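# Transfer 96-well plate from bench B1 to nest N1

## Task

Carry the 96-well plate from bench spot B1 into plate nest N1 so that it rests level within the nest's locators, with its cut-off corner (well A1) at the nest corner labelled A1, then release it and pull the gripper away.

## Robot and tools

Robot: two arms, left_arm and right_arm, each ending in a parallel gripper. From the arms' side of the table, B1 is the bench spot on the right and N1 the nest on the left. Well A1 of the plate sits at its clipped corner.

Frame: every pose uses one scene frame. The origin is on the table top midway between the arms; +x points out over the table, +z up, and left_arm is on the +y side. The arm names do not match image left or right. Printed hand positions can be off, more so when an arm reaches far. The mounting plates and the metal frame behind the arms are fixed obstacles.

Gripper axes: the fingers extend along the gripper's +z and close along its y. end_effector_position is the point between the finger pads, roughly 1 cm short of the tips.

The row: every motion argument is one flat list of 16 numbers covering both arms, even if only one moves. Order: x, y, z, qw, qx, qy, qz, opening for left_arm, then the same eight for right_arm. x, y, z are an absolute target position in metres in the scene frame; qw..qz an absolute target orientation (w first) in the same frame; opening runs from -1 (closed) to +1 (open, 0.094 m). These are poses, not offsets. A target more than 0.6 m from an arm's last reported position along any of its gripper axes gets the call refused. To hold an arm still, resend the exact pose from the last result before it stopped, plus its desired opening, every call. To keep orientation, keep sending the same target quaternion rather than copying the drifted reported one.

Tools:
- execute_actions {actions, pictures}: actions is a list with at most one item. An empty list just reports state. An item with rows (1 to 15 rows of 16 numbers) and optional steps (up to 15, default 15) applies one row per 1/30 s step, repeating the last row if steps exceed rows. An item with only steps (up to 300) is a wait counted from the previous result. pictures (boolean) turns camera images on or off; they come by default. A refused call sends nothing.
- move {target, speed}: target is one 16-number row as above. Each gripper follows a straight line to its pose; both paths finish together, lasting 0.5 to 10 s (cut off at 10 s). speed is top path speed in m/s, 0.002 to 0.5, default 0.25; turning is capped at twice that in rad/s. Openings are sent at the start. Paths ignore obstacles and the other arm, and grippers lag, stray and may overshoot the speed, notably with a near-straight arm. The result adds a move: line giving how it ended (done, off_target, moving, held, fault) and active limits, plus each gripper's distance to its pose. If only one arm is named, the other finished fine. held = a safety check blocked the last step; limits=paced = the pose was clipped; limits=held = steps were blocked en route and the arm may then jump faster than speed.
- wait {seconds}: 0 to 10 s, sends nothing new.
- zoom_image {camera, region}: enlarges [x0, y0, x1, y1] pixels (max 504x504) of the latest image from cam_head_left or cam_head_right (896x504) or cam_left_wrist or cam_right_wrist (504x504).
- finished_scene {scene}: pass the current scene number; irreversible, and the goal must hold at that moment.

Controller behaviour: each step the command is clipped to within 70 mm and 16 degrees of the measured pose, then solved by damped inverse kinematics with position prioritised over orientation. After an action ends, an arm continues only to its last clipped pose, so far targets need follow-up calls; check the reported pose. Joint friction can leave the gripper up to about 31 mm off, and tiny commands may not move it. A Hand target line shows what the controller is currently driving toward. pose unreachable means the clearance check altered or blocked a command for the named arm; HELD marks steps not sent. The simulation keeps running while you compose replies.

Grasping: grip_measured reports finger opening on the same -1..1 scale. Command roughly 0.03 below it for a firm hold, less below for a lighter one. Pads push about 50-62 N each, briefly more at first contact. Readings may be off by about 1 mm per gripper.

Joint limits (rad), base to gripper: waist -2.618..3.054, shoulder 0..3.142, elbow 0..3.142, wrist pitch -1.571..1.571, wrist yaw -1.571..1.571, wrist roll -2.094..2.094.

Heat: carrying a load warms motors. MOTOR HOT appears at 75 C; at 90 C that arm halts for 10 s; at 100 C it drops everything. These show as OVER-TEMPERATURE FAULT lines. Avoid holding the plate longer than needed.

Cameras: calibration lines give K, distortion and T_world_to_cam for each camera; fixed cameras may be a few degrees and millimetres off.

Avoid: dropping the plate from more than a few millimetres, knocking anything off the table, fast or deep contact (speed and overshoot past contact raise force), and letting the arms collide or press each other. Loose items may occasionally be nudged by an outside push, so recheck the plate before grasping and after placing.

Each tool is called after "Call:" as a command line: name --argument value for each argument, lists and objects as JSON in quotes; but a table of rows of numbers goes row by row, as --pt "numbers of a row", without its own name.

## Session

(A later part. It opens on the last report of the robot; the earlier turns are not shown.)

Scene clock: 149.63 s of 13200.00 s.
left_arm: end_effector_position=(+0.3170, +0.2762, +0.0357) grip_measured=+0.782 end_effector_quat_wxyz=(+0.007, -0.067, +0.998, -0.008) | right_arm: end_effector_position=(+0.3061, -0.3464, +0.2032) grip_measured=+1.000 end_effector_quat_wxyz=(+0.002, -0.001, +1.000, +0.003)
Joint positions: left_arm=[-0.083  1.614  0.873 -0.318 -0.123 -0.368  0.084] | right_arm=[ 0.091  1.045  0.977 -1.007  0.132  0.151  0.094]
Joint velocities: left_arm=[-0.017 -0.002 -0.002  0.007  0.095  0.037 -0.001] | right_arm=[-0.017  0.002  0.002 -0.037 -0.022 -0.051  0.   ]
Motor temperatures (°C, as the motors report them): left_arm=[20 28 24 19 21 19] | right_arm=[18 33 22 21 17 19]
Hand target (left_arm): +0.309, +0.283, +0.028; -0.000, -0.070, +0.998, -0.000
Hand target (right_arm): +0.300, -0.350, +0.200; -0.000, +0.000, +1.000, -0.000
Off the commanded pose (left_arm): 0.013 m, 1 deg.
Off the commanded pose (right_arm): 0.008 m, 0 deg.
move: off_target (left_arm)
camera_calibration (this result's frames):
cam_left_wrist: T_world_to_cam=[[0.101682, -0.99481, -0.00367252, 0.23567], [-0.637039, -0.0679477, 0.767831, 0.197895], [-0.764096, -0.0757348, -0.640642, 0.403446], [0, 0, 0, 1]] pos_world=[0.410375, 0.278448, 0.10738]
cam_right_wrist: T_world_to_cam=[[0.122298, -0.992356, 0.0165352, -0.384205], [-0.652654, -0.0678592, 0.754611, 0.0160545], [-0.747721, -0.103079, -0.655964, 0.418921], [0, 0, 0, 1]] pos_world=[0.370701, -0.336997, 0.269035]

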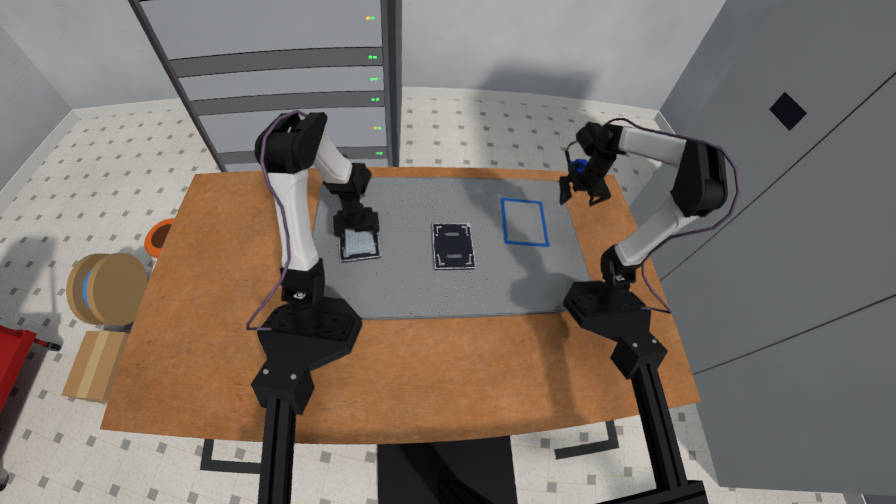

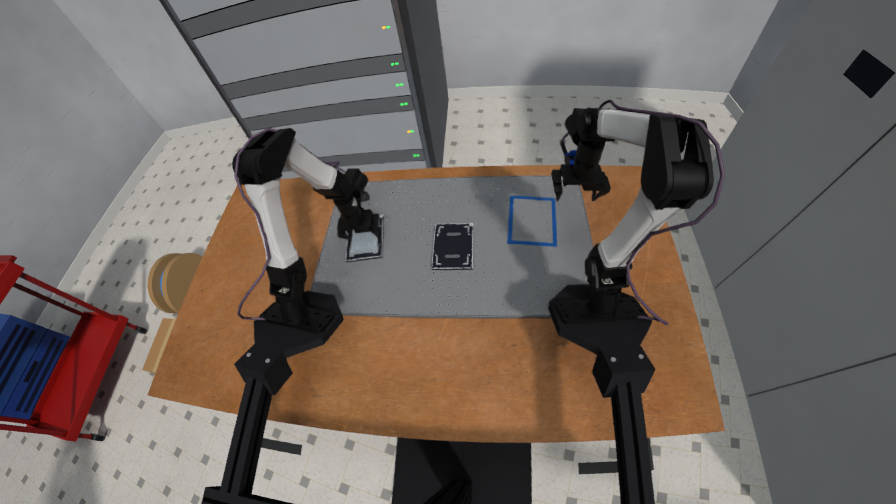

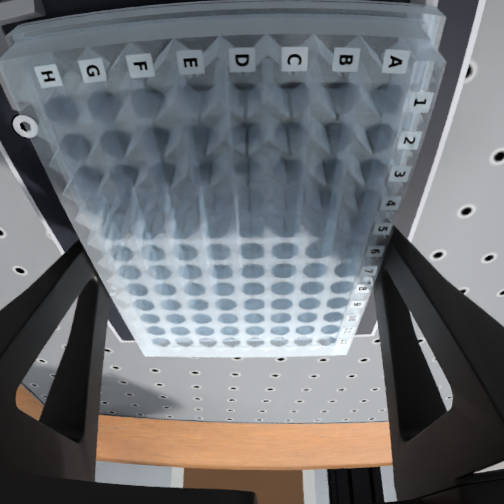

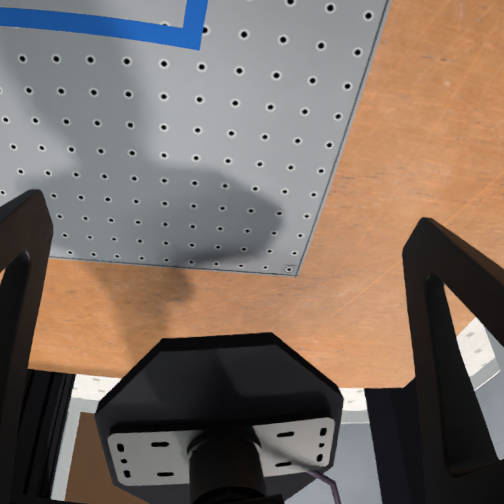

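Call:
move --target '[0.312,0.281,0.05,0,-0.07,0.9975,0,0.7, 0.30,-0.35,0.2,0,0,1,0,1]' --speed 0.02

Call:
move --target '[0.312,0.281,0.034,0,-0.07,0.9975,0,0.7, 0.30,-0.35,0.2,0,0,1,0,1]' --speed 0.01

Scene clock: 154.87 s of 13200.00 s.
left_arm: end_effector_position=(+0.3135, +0.2791, +0.0458) grip_measured=+0.782 end_effector_quat_wxyz=(+0.001, -0.067, +0.998, -0.004) | right_arm: end_effector_position=(+0.3061, -0.3464, +0.2032) grip_measured=+1.000 end_effector_quat_wxyz=(+0.002, -0.001, +1.000, +0.003)
Joint positions: left_arm=[-0.083  1.576  0.873 -0.369 -0.127 -0.369  0.084] | right_arm=[ 0.091  1.045  0.977 -1.007  0.132  0.151  0.094]
Joint velocities: left_arm=[-0.017  0.002 -0.017  0.007  0.007 -0.037  0.001] | right_arm=[ 0.007 -0.002 -0.012 -0.066  0.051 -0.051  0.   ]
Motor temperatures (°C, as the motors report them): left_arm=[20 28 23 19 21 19] | right_arm=[18 33 22 21 17 19]
Hand target (left_arm): +0.312, +0.281, +0.050; +0.000, -0.070, +0.998, +0.000
Hand target (right_arm): +0.300, -0.350, +0.200; -0.000, +0.000, +1.000, -0.000
Off the commanded pose (left_arm): 0.005 m, 1 deg.
Off the commanded pose (right_arm): 0.008 m, 0 deg.
After step 90, 1.17 s passed at rest.
move: done
camera_calibration (this result's frames):
cam_left_wrist: T_world_to_cam=[[0.100928, -0.994824, -0.0117647, 0.23959], [-0.627548, -0.072834, 0.775164, 0.186185], [-0.772008, -0.0708532, -0.631651, 0.408092], [0, 0, 0, 1]] pos_world=[0.407709, 0.280825, 0.116266]
cam_right_wrist: T_world_to_cam=[[0.122298, -0.992356, 0.0165352, -0.384205], [-0.652654, -0.0678592, 0.754611, 0.0160545], [-0.747721, -0.103079, -0.655964, 0.418921], [0, 0, 0, 1]] pos_world=[0.370701, -0.336997, 0.269035]

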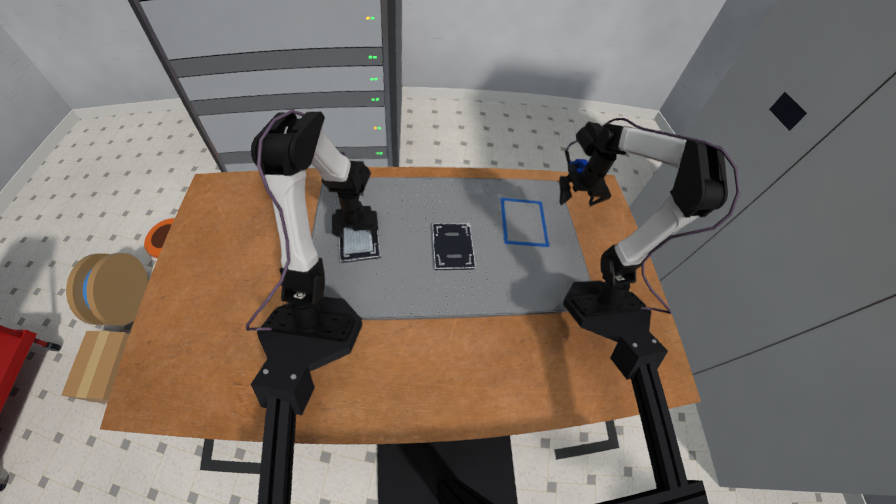

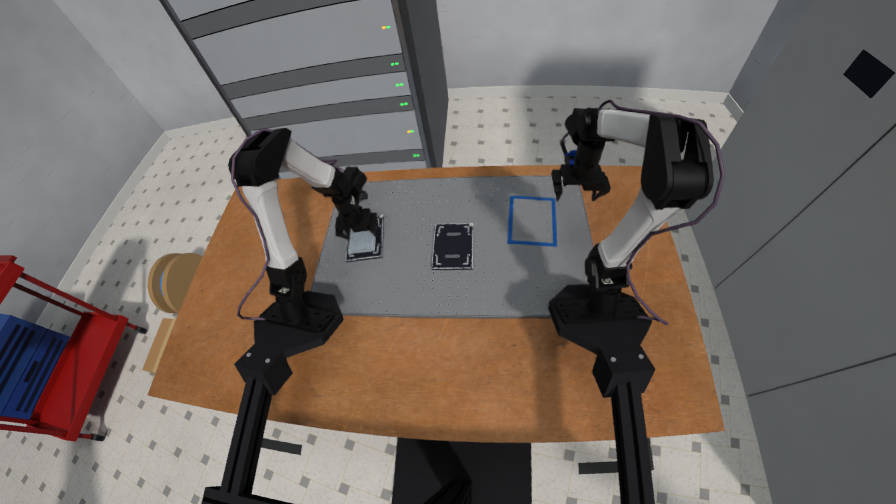

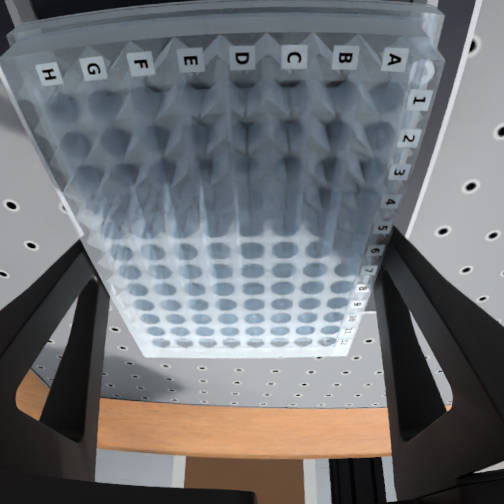

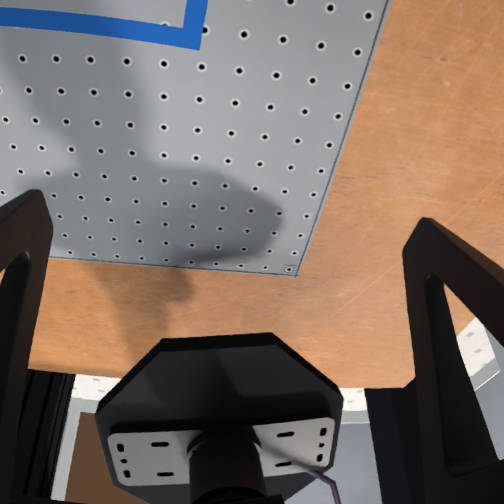

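Scene clock: 156.30 s of 13200.00 s.
left_arm: end_effector_position=(+0.3131, +0.2782, +0.0387) grip_measured=+0.782 end_effector_quat_wxyz=(-0.000, -0.067, +0.998, -0.004) | right_arm: end_effector_position=(+0.3061, -0.3464, +0.2032) grip_measured=+1.000 end_effector_quat_wxyz=(+0.002, -0.001, +1.000, +0.003)
Joint positions: left_arm=[-0.083  1.603  0.873 -0.346 -0.127 -0.369  0.084] | right_arm=[ 0.091  1.045  0.977 -1.007  0.132  0.151  0.094]
Joint velocities: left_arm=[-0.032 -0.002  0.002 -0.037  0.022 -0.007 -0.001] | right_arm=[ 0.002 -0.017 -0.012 -0.007  0.007  0.007  0.   ]
Motor temperatures (°C, as the motors report them): left_arm=[20 28 23 19 21 19] | right_arm=[18 33 22 21 17 19]
Hand target (left_arm): +0.312, +0.281, +0.034; -0.000, -0.070, +0.998, +0.000
Hand target (right_arm): +0.300, -0.350, +0.200; -0.000, +0.000, +1.000, -0.000
Off the commanded pose (left_arm): 0.006 m, 1 deg.
Off the commanded pose (right_arm): 0.008 m, 0 deg.
move: done
camera_calibration (this result's frames):
cam_left_wrist: T_world_to_cam=[[0.100484, -0.994857, -0.0127627, 0.238837], [-0.625296, -0.0731241, 0.776954, 0.190684], [-0.773892, -0.0700908, -0.629428, 0.403543], [0, 0, 0, 1]] pos_world=[0.407533, 0.279837, 0.108896]
cam_right_wrist: T_world_to_cam=[[0.122298, -0.992356, 0.0165352, -0.384205], [-0.652654, -0.0678592, 0.754611, 0.0160545], [-0.747721, -0.103079, -0.655964, 0.418921], [0, 0, 0, 1]] pos_world=[0.370701, -0.336997, 0.269035]

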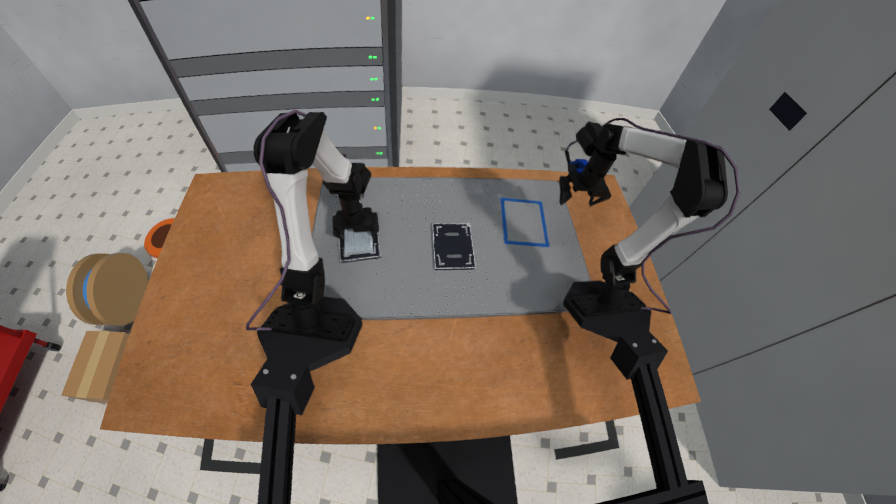

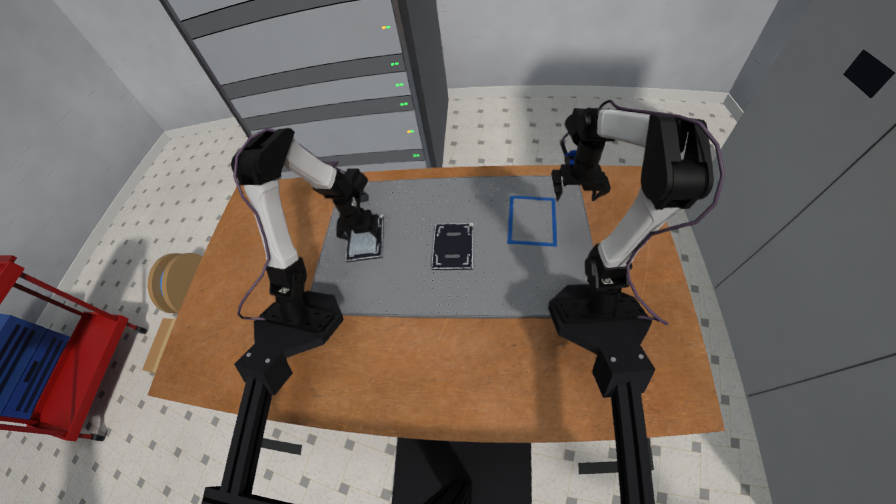

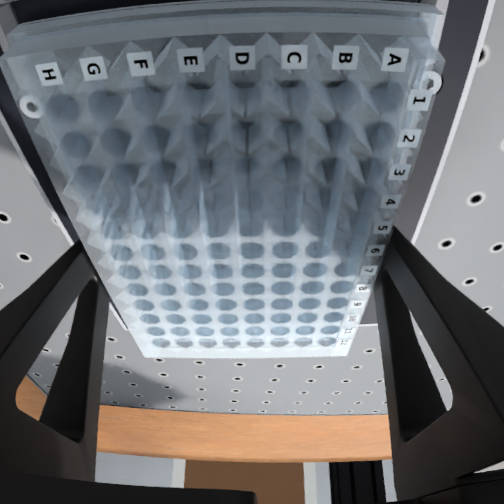

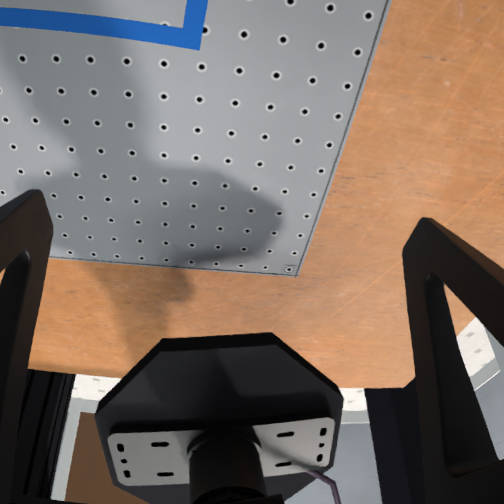

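Call:
move --target '[0.322,0.282,0.034,0,-0.075,0.9972,0,0.7, 0.30,-0.35,0.2,0,0,1,0,1]' --speed 0.006

Call:
move --target '[0.317,0.282,0.018,0,-0.075,0.9972,0,0.7, 0.30,-0.35,0.2,0,0,1,0,1]' --speed 0.006

Call:
zoom_image --camera "cam_head_left" --region '[310, 190, 410, 270]'

Scene clock: 163.20 s of 13200.00 s.
left_arm: end_effector_position=(+0.3147, +0.2796, +0.0358) grip_measured=+0.782 end_effector_quat_wxyz=(-0.004, -0.069, +0.998, -0.002) | right_arm: end_effector_position=(+0.3061, -0.3464, +0.2032) grip_measured=+1.000 end_effector_quat_wxyz=(+0.002, -0.001, +1.000, +0.003)
Joint positions: left_arm=[-0.077  1.619  0.886 -0.35  -0.127 -0.369  0.084] | right_arm=[ 0.091  1.045  0.977 -1.007  0.132  0.151  0.094]
Joint velocities: left_arm=[-0.007 -0.002 -0.007 -0.022 -0.007  0.007  0.   ] | right_arm=[-0.007 -0.012 -0.002  0.022  0.007 -0.051  0.   ]
Motor temperatures (°C, as the motors report them): left_arm=[20 28 24 19 21 19] | right_arm=[18 33 22 21 17 19]
Hand target (left_arm): +0.322, +0.282, +0.034; +0.000, -0.075, +0.997, -0.000
Hand target (right_arm): +0.300, -0.350, +0.200; -0.000, +0.000, +1.000, -0.000
Off the commanded pose (left_arm): 0.008 m, 1 deg.
Off the commanded pose (right_arm): 0.008 m, 0 deg.
After step 90, 1.93 s passed at rest.
move: done
camera_calibration (this result's frames):
cam_left_wrist: T_world_to_cam=[[0.104383, -0.994376, -0.0179072, 0.238863], [-0.619523, -0.0790978, 0.780983, 0.193758], [-0.778008, -0.0704277, -0.624295, 0.404227], [0, 0, 0, 1]] pos_world=[0.409596, 0.281314, 0.105313]
cam_right_wrist: T_world_to_cam=[[0.122298, -0.992356, 0.0165352, -0.384205], [-0.652654, -0.0678592, 0.754611, 0.0160545], [-0.747721, -0.103079, -0.655964, 0.418921], [0, 0, 0, 1]] pos_world=[0.370701, -0.336997, 0.269035]

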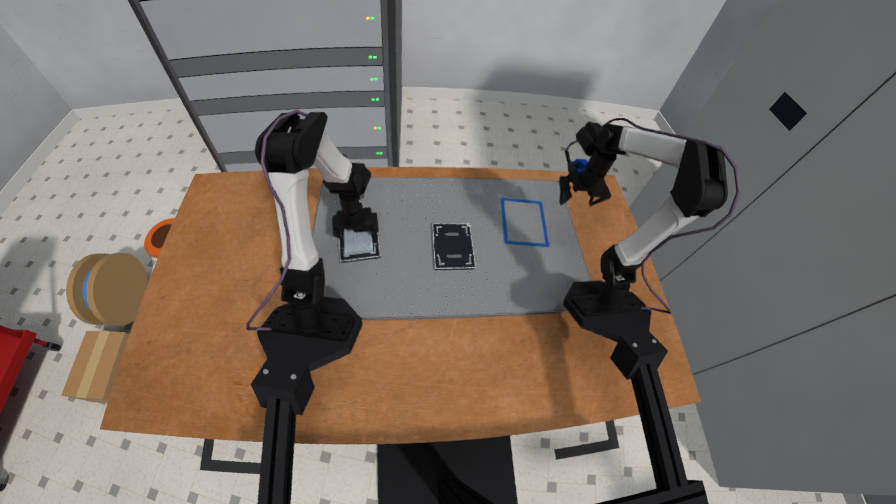

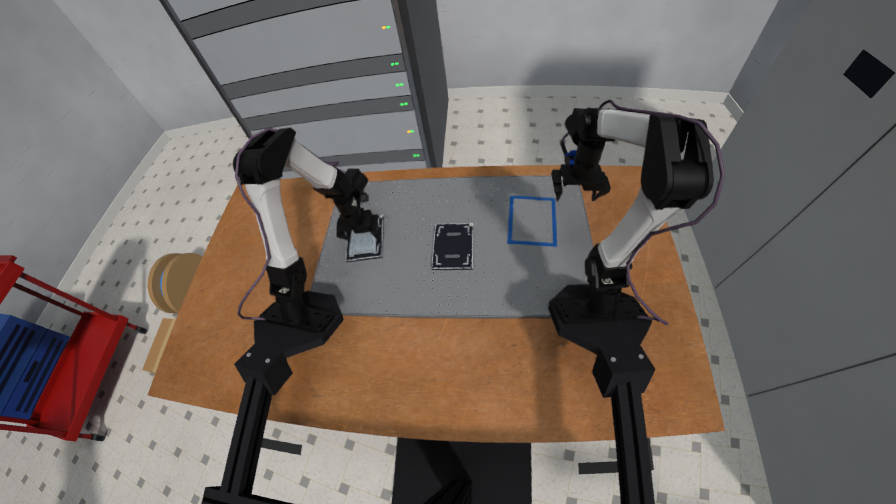

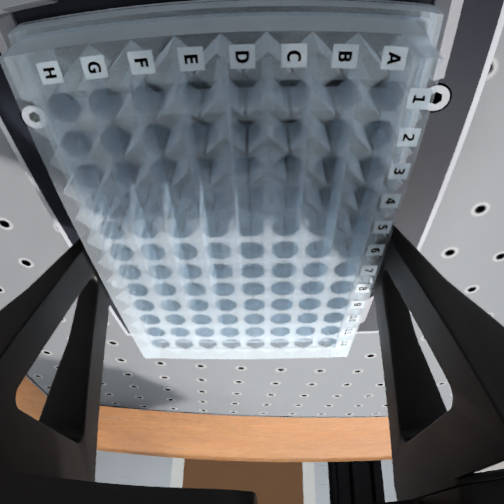

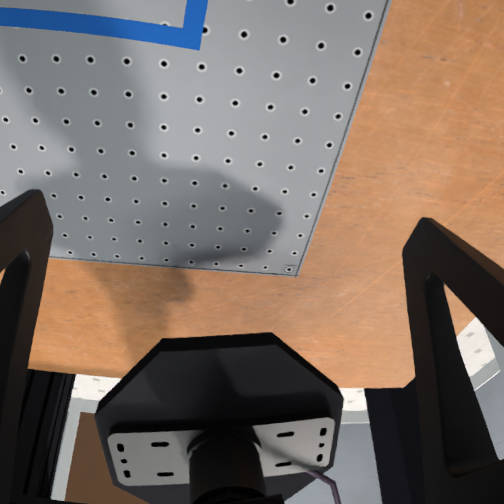

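Scene clock: 166.43 s of 13200.00 s.
left_arm: end_effector_position=(+0.3142, +0.2797, +0.0344) grip_measured=+0.782 end_effector_quat_wxyz=(-0.005, -0.069, +0.998, -0.002) | right_arm: end_effector_position=(+0.3061, -0.3464, +0.2032) grip_measured=+1.000 end_effector_quat_wxyz=(+0.002, -0.001, +1.000, +0.003)
Joint positions: left_arm=[-0.075  1.624  0.886 -0.348 -0.124 -0.369  0.084] | right_arm=[ 0.091  1.045  0.977 -1.007  0.132  0.151  0.094]
Joint velocities: left_arm=[ 0.012  0.002  0.002 -0.007 -0.037  0.022 -0.   ] | right_arm=[-0.012 -0.022 -0.002 -0.037  0.095 -0.051  0.   ]
Motor temperatures (°C, as the motors report them): left_arm=[20 27 24 19 21 19] | right_arm=[18 32 22 21 17 19]
Hand target (left_arm): +0.316, +0.282, +0.019; -0.000, -0.075, +0.997, +0.000
Hand target (right_arm): +0.300, -0.350, +0.200; -0.000, +0.000, +1.000, -0.000
Off the commanded pose (left_arm): 0.017 m, 1 deg.
Off the commanded pose (right_arm): 0.008 m, 0 deg.
move: off_target (left_arm)
camera_calibration (this result's frames):
cam_left_wrist: T_world_to_cam=[[0.105712, -0.994257, -0.016698, 0.238531], [-0.617133, -0.0787637, 0.782907, 0.193568], [-0.779726, -0.0724578, -0.621915, 0.404043], [0, 0, 0, 1]] pos_world=[0.409284, 0.281683, 0.103717]
cam_right_wrist: T_world_to_cam=[[0.122298, -0.992356, 0.0165352, -0.384205], [-0.652654, -0.0678592, 0.754611, 0.0160545], [-0.747721, -0.103079, -0.655964, 0.418921], [0, 0, 0, 1]] pos_world=[0.370701, -0.336997, 0.269035]

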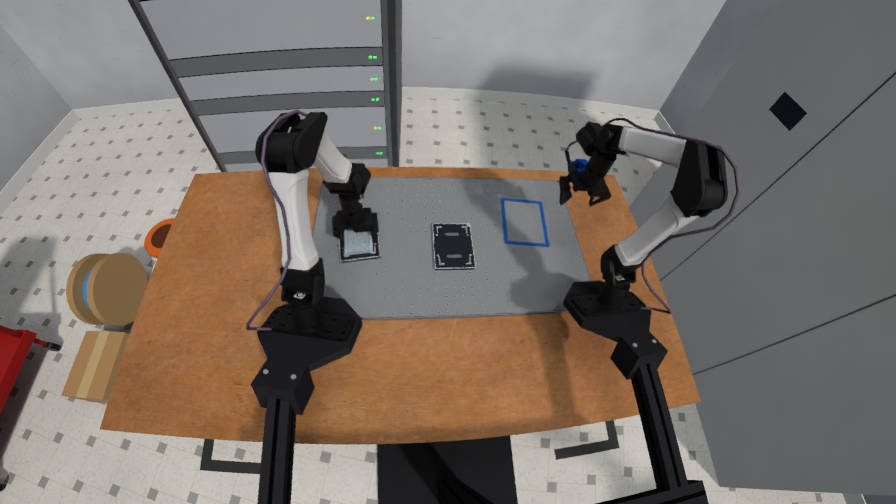

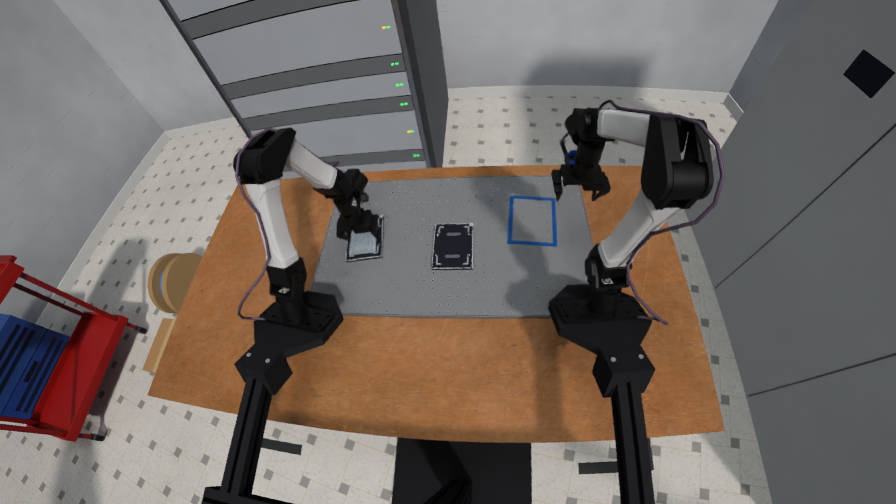

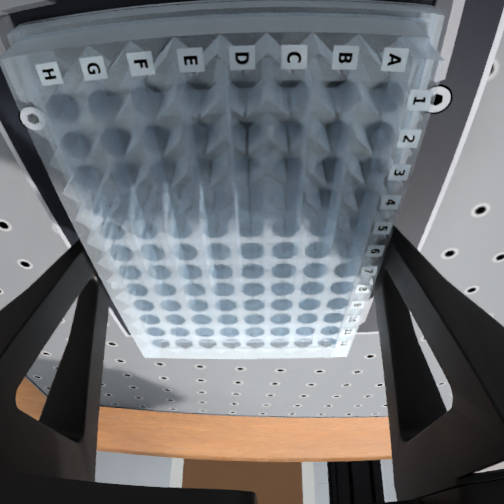

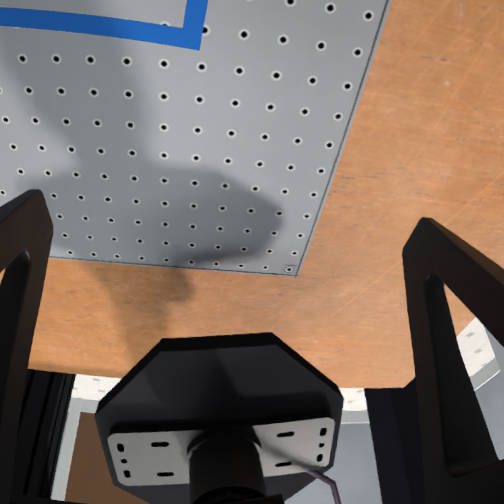

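Region (310, 190, 410, 270) of cam_head_left's 896x504 image, scaled by 5.040, with more detail than that image has; it fills the top 403 rows of this view, and the rest is white.

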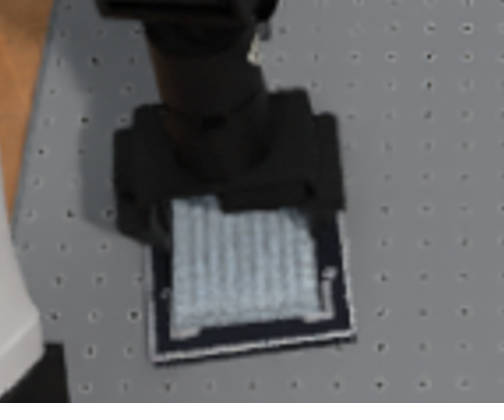

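Call:
move --target '[0.324,0.281,0.05,0,-0.09,0.996,0,0.7, 0.30,-0.35,0.2,0,0,1,0,1]' --speed 0.02

Call:
move --target '[0.318,0.281,0.032,0,-0.09,0.996,0,0.7, 0.30,-0.35,0.2,0,0,1,0,1]' --speed 0.01

Call:
zoom_image --camera "cam_head_left" --region '[310, 190, 410, 270]'

Scene clock: 171.17 s of 13200.00 s.
left_arm: end_effector_position=(+0.3171, +0.2801, +0.0429) grip_measured=+0.782 end_effector_quat_wxyz=(-0.007, -0.084, +0.996, -0.002) | right_arm: end_effector_position=(+0.3061, -0.3464, +0.2032) grip_measured=+1.000 end_effector_quat_wxyz=(+0.002, -0.001, +1.000, +0.003)
Joint positions: left_arm=[-0.075  1.603  0.906 -0.392 -0.124 -0.399  0.084] | right_arm=[ 0.091  1.045  0.977 -1.007  0.132  0.151  0.094]
Joint velocities: left_arm=[-0.002 -0.002 -0.002 -0.022 -0.066  0.051 -0.001] | right_arm=[-0.002 -0.007  0.017 -0.007  0.022 -0.022  0.   ]
Motor temperatures (°C, as the motors report them): left_arm=[20 27 24 20 21 19] | right_arm=[18 32 22 21 17 19]
Hand target (left_arm): +0.324, +0.281, +0.050; +0.000, -0.090, +0.996, -0.000
Hand target (right_arm): +0.300, -0.350, +0.200; -0.000, +0.000, +1.000, -0.000
Off the commanded pose (left_arm): 0.010 m, 1 deg.
Off the commanded pose (right_arm): 0.008 m, 0 deg.
After step 90, 0.43 s passed at rest.
move: done
camera_calibration (this result's frames):
cam_left_wrist: T_world_to_cam=[[0.135061, -0.990673, -0.0180158, 0.228488], [-0.611446, -0.0976399, 0.785239, 0.192192], [-0.779674, -0.0950395, -0.618931, 0.417845], [0, 0, 0, 1]] pos_world=[0.412438, 0.284835, 0.111817]
cam_right_wrist: T_world_to_cam=[[0.122298, -0.992356, 0.0165352, -0.384205], [-0.652654, -0.0678592, 0.754611, 0.0160545], [-0.747721, -0.103079, -0.655964, 0.418921], [0, 0, 0, 1]] pos_world=[0.370701, -0.336997, 0.269035]

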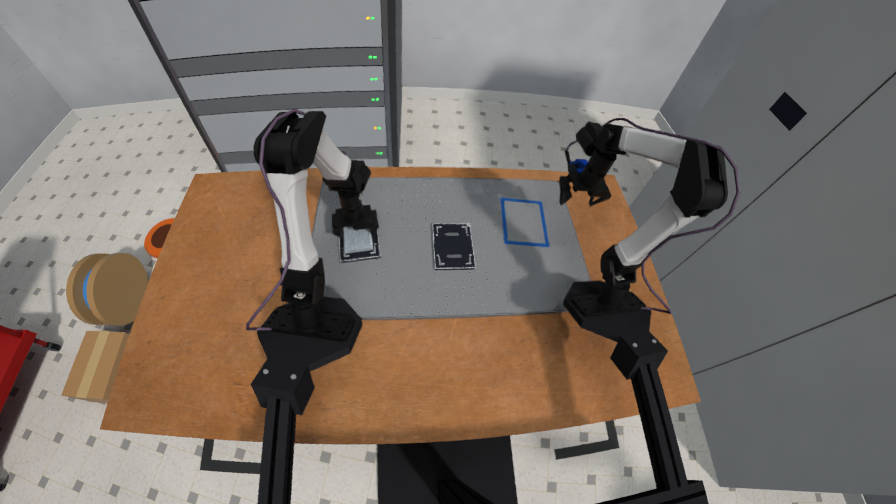

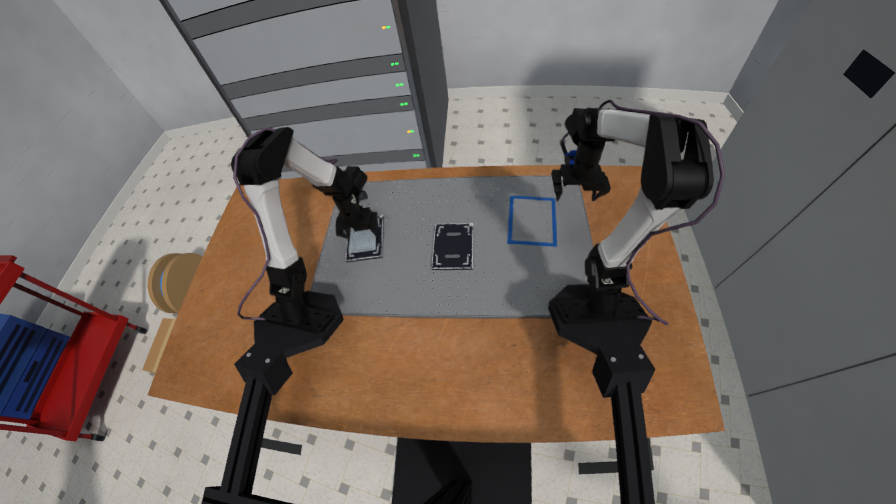

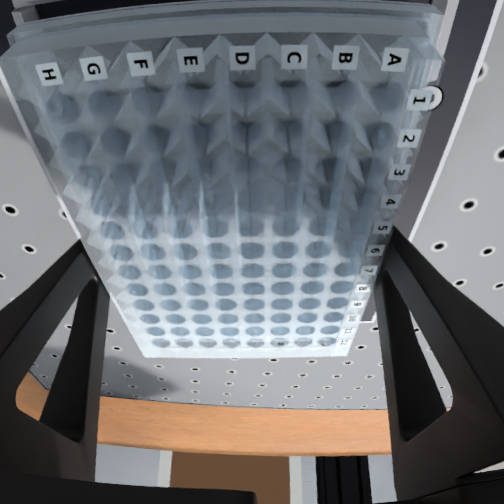

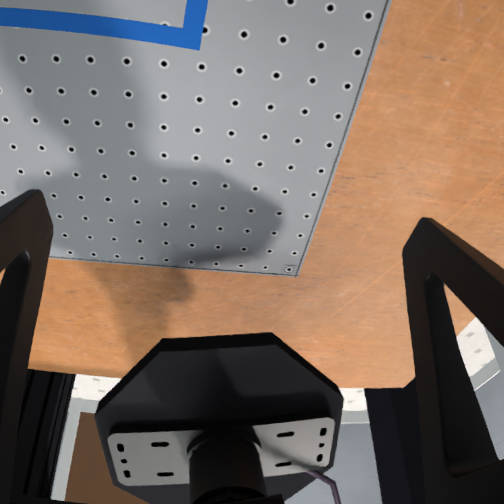

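Scene clock: 172.50 s of 13200.00 s.
left_arm: end_effector_position=(+0.3223, +0.2783, +0.0379) grip_measured=+0.782 end_effector_quat_wxyz=(+0.003, -0.085, +0.996, -0.005) | right_arm: end_effector_position=(+0.3061, -0.3464, +0.2032) grip_measured=+1.000 end_effector_quat_wxyz=(+0.002, -0.001, +1.000, +0.003)
Joint positions: left_arm=[-0.075  1.621  0.906 -0.353 -0.124 -0.399  0.084] | right_arm=[ 0.091  1.045  0.977 -1.007  0.132  0.151  0.094]
Joint velocities: left_arm=[-0.007  0.007  0.007  0.037 -0.022 -0.007 -0.   ] | right_arm=[ 0.017  0.007  0.002  0.007  0.037 -0.022  0.   ]
Motor temperatures (°C, as the motors report them): left_arm=[20 27 24 20 21 19] | right_arm=[18 32 22 21 17 19]
Hand target (left_arm): +0.318, +0.281, +0.032; -0.000, -0.090, +0.996, -0.000
Hand target (right_arm): +0.300, -0.350, +0.200; -0.000, +0.000, +1.000, -0.000
Off the commanded pose (left_arm): 0.008 m, 1 deg.
Off the commanded pose (right_arm): 0.008 m, 0 deg.
move: done
camera_calibration (this result's frames):
cam_left_wrist: T_world_to_cam=[[0.138021, -0.990371, -0.010714, 0.224545], [-0.626687, -0.0957032, 0.773372, 0.203866], [-0.766951, -0.100027, -0.633862, 0.416429], [0, 0, 0, 1]] pos_world=[0.416149, 0.283548, 0.108699]
cam_right_wrist: T_world_to_cam=[[0.122298, -0.992356, 0.0165352, -0.384205], [-0.652654, -0.0678592, 0.754611, 0.0160545], [-0.747721, -0.103079, -0.655964, 0.418921], [0, 0, 0, 1]] pos_world=[0.370701, -0.336997, 0.269035]

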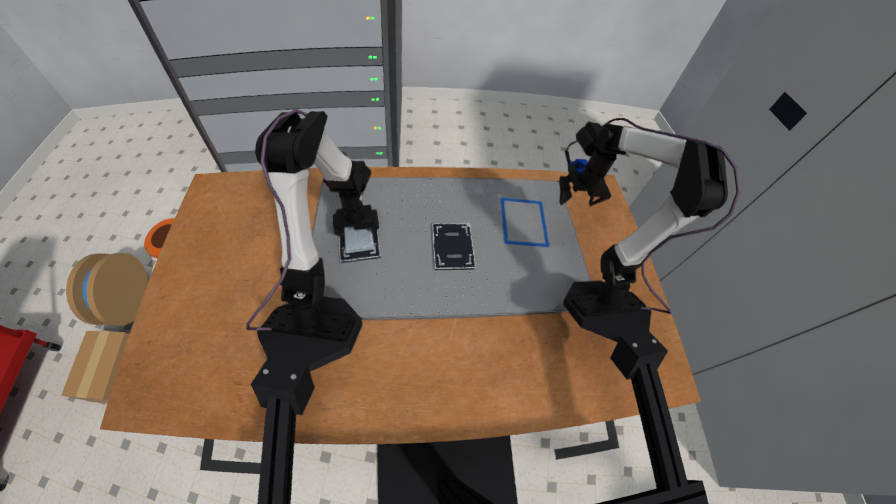

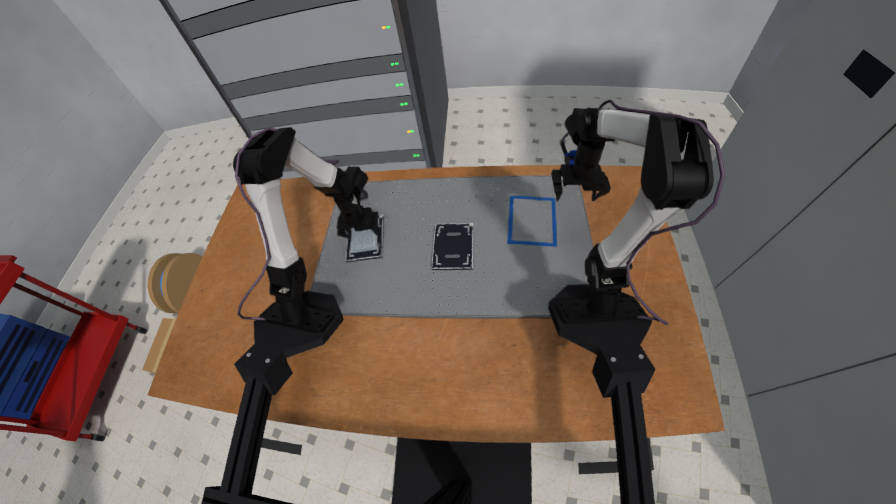

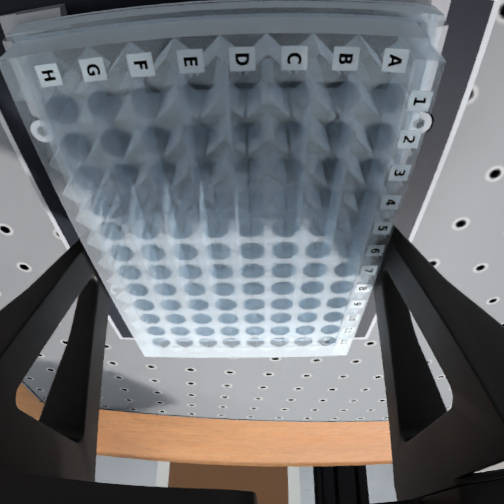

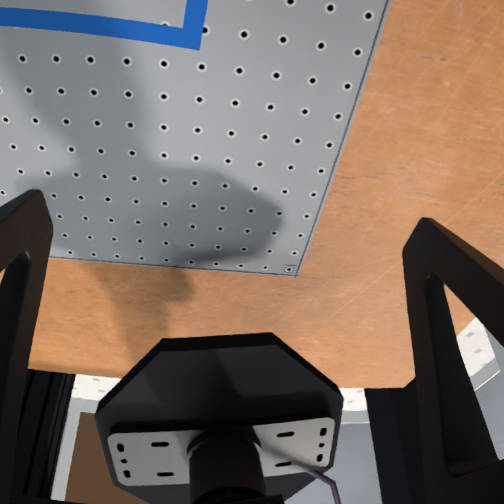

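Region (310, 190, 410, 270) of cam_head_left's 896x504 image, scaled by 5.040, with more detail than that image has; it fills the top 403 rows of this view, and the rest is white.

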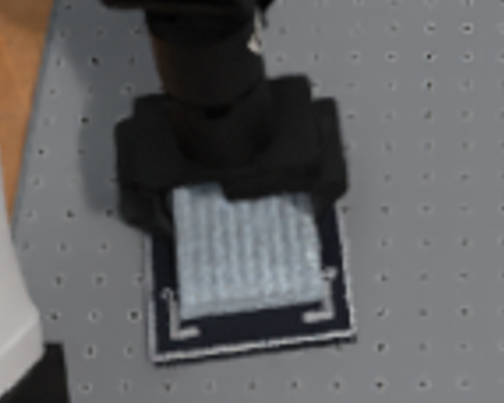

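Looks symmetric now. Descend.

Call:
move --target '[0.312,0.281,0.016,0,-0.09,0.996,0,0.7, 0.30,-0.35,0.2,0,0,1,0,1]' --speed 0.006

Call:
zoom_image --camera "cam_head_left" --region '[310, 190, 410, 270]'

Scene clock: 179.10 s of 13200.00 s.
left_arm: end_effector_position=(+0.3252, +0.2774, +0.0353) grip_measured=+0.782 end_effector_quat_wxyz=(+0.014, -0.087, +0.996, -0.008) | right_arm: end_effector_position=(+0.3061, -0.3464, +0.2032) grip_measured=+1.000 end_effector_quat_wxyz=(+0.002, -0.001, +1.000, +0.003)
Joint positions: left_arm=[-0.075  1.625  0.893 -0.314 -0.124 -0.399  0.084] | right_arm=[ 0.091  1.045  0.977 -1.007  0.132  0.151  0.094]
Joint velocities: left_arm=[-0.022  0.002 -0.012  0.037 -0.007  0.022 -0.001] | right_arm=[ 0.002  0.017 -0.007  0.051 -0.022 -0.022  0.   ]
Motor temperatures (°C, as the motors report them): left_arm=[20 27 23 20 21 19] | right_arm=[18 32 23 21 17 19]
Hand target (left_arm): +0.311, +0.281, +0.018; -0.000, -0.090, +0.996, +0.000
Hand target (right_arm): +0.300, -0.350, +0.200; -0.000, +0.000, +1.000, -0.000
Off the commanded pose (left_arm): 0.024 m, 2 deg.
Off the commanded pose (right_arm): 0.008 m, 0 deg.
move: off_target (left_arm)
camera_calibration (this result's frames):
cam_left_wrist: T_world_to_cam=[[0.141211, -0.989975, -0.00311055, 0.221785], [-0.643748, -0.0942112, 0.759416, 0.213287], [-0.752096, -0.105236, -0.650597, 0.414184], [0, 0, 0, 1]] pos_world=[0.417491, 0.283242, 0.108183]
cam_right_wrist: T_world_to_cam=[[0.122298, -0.992356, 0.0165352, -0.384205], [-0.652654, -0.0678592, 0.754611, 0.0160545], [-0.747721, -0.103079, -0.655964, 0.418921], [0, 0, 0, 1]] pos_world=[0.370701, -0.336997, 0.269035]

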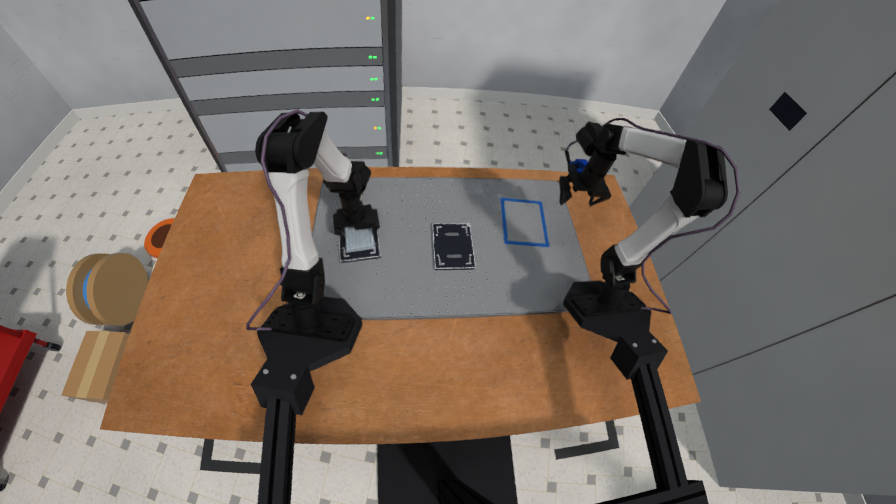

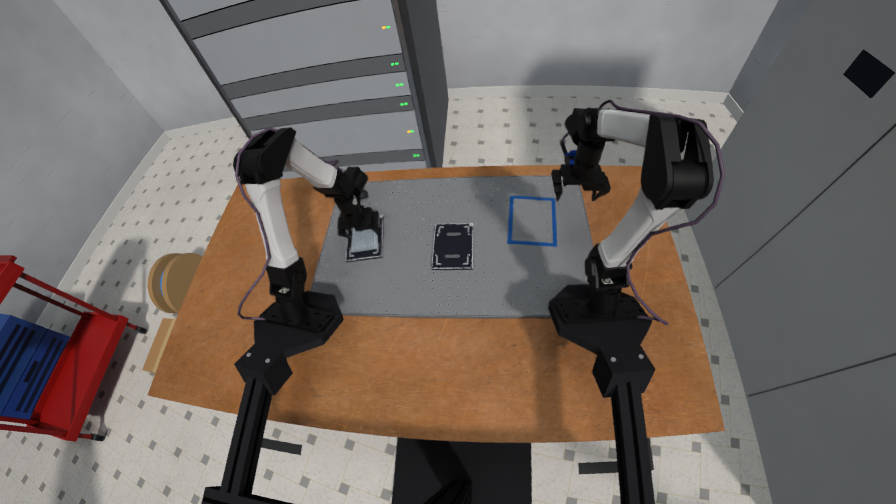

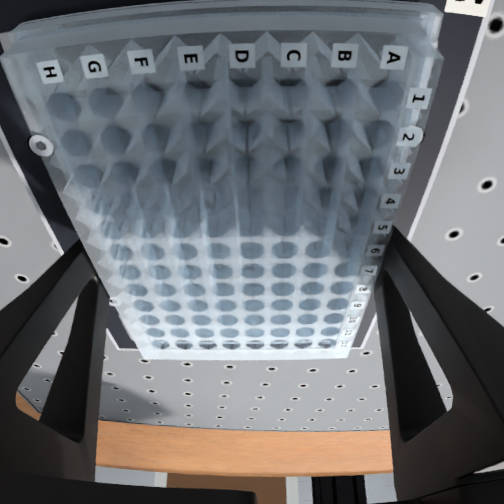

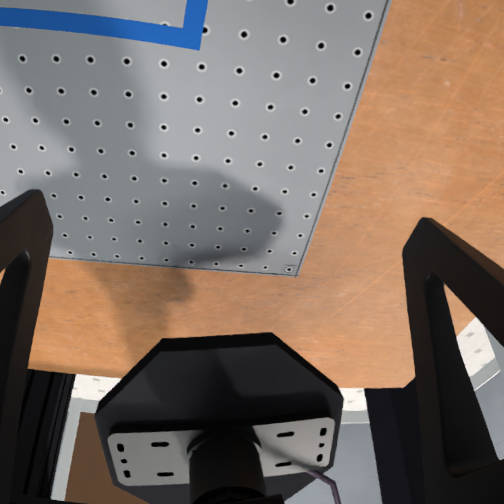

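Region (310, 190, 410, 270) of cam_head_left's 896x504 image, scaled by 5.040, with more detail than that image has; it fills the top 403 rows of this view, and the rest is white.

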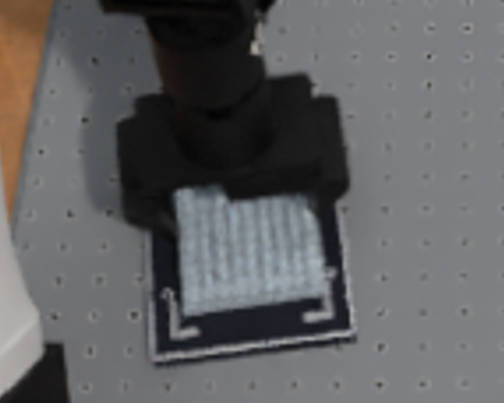

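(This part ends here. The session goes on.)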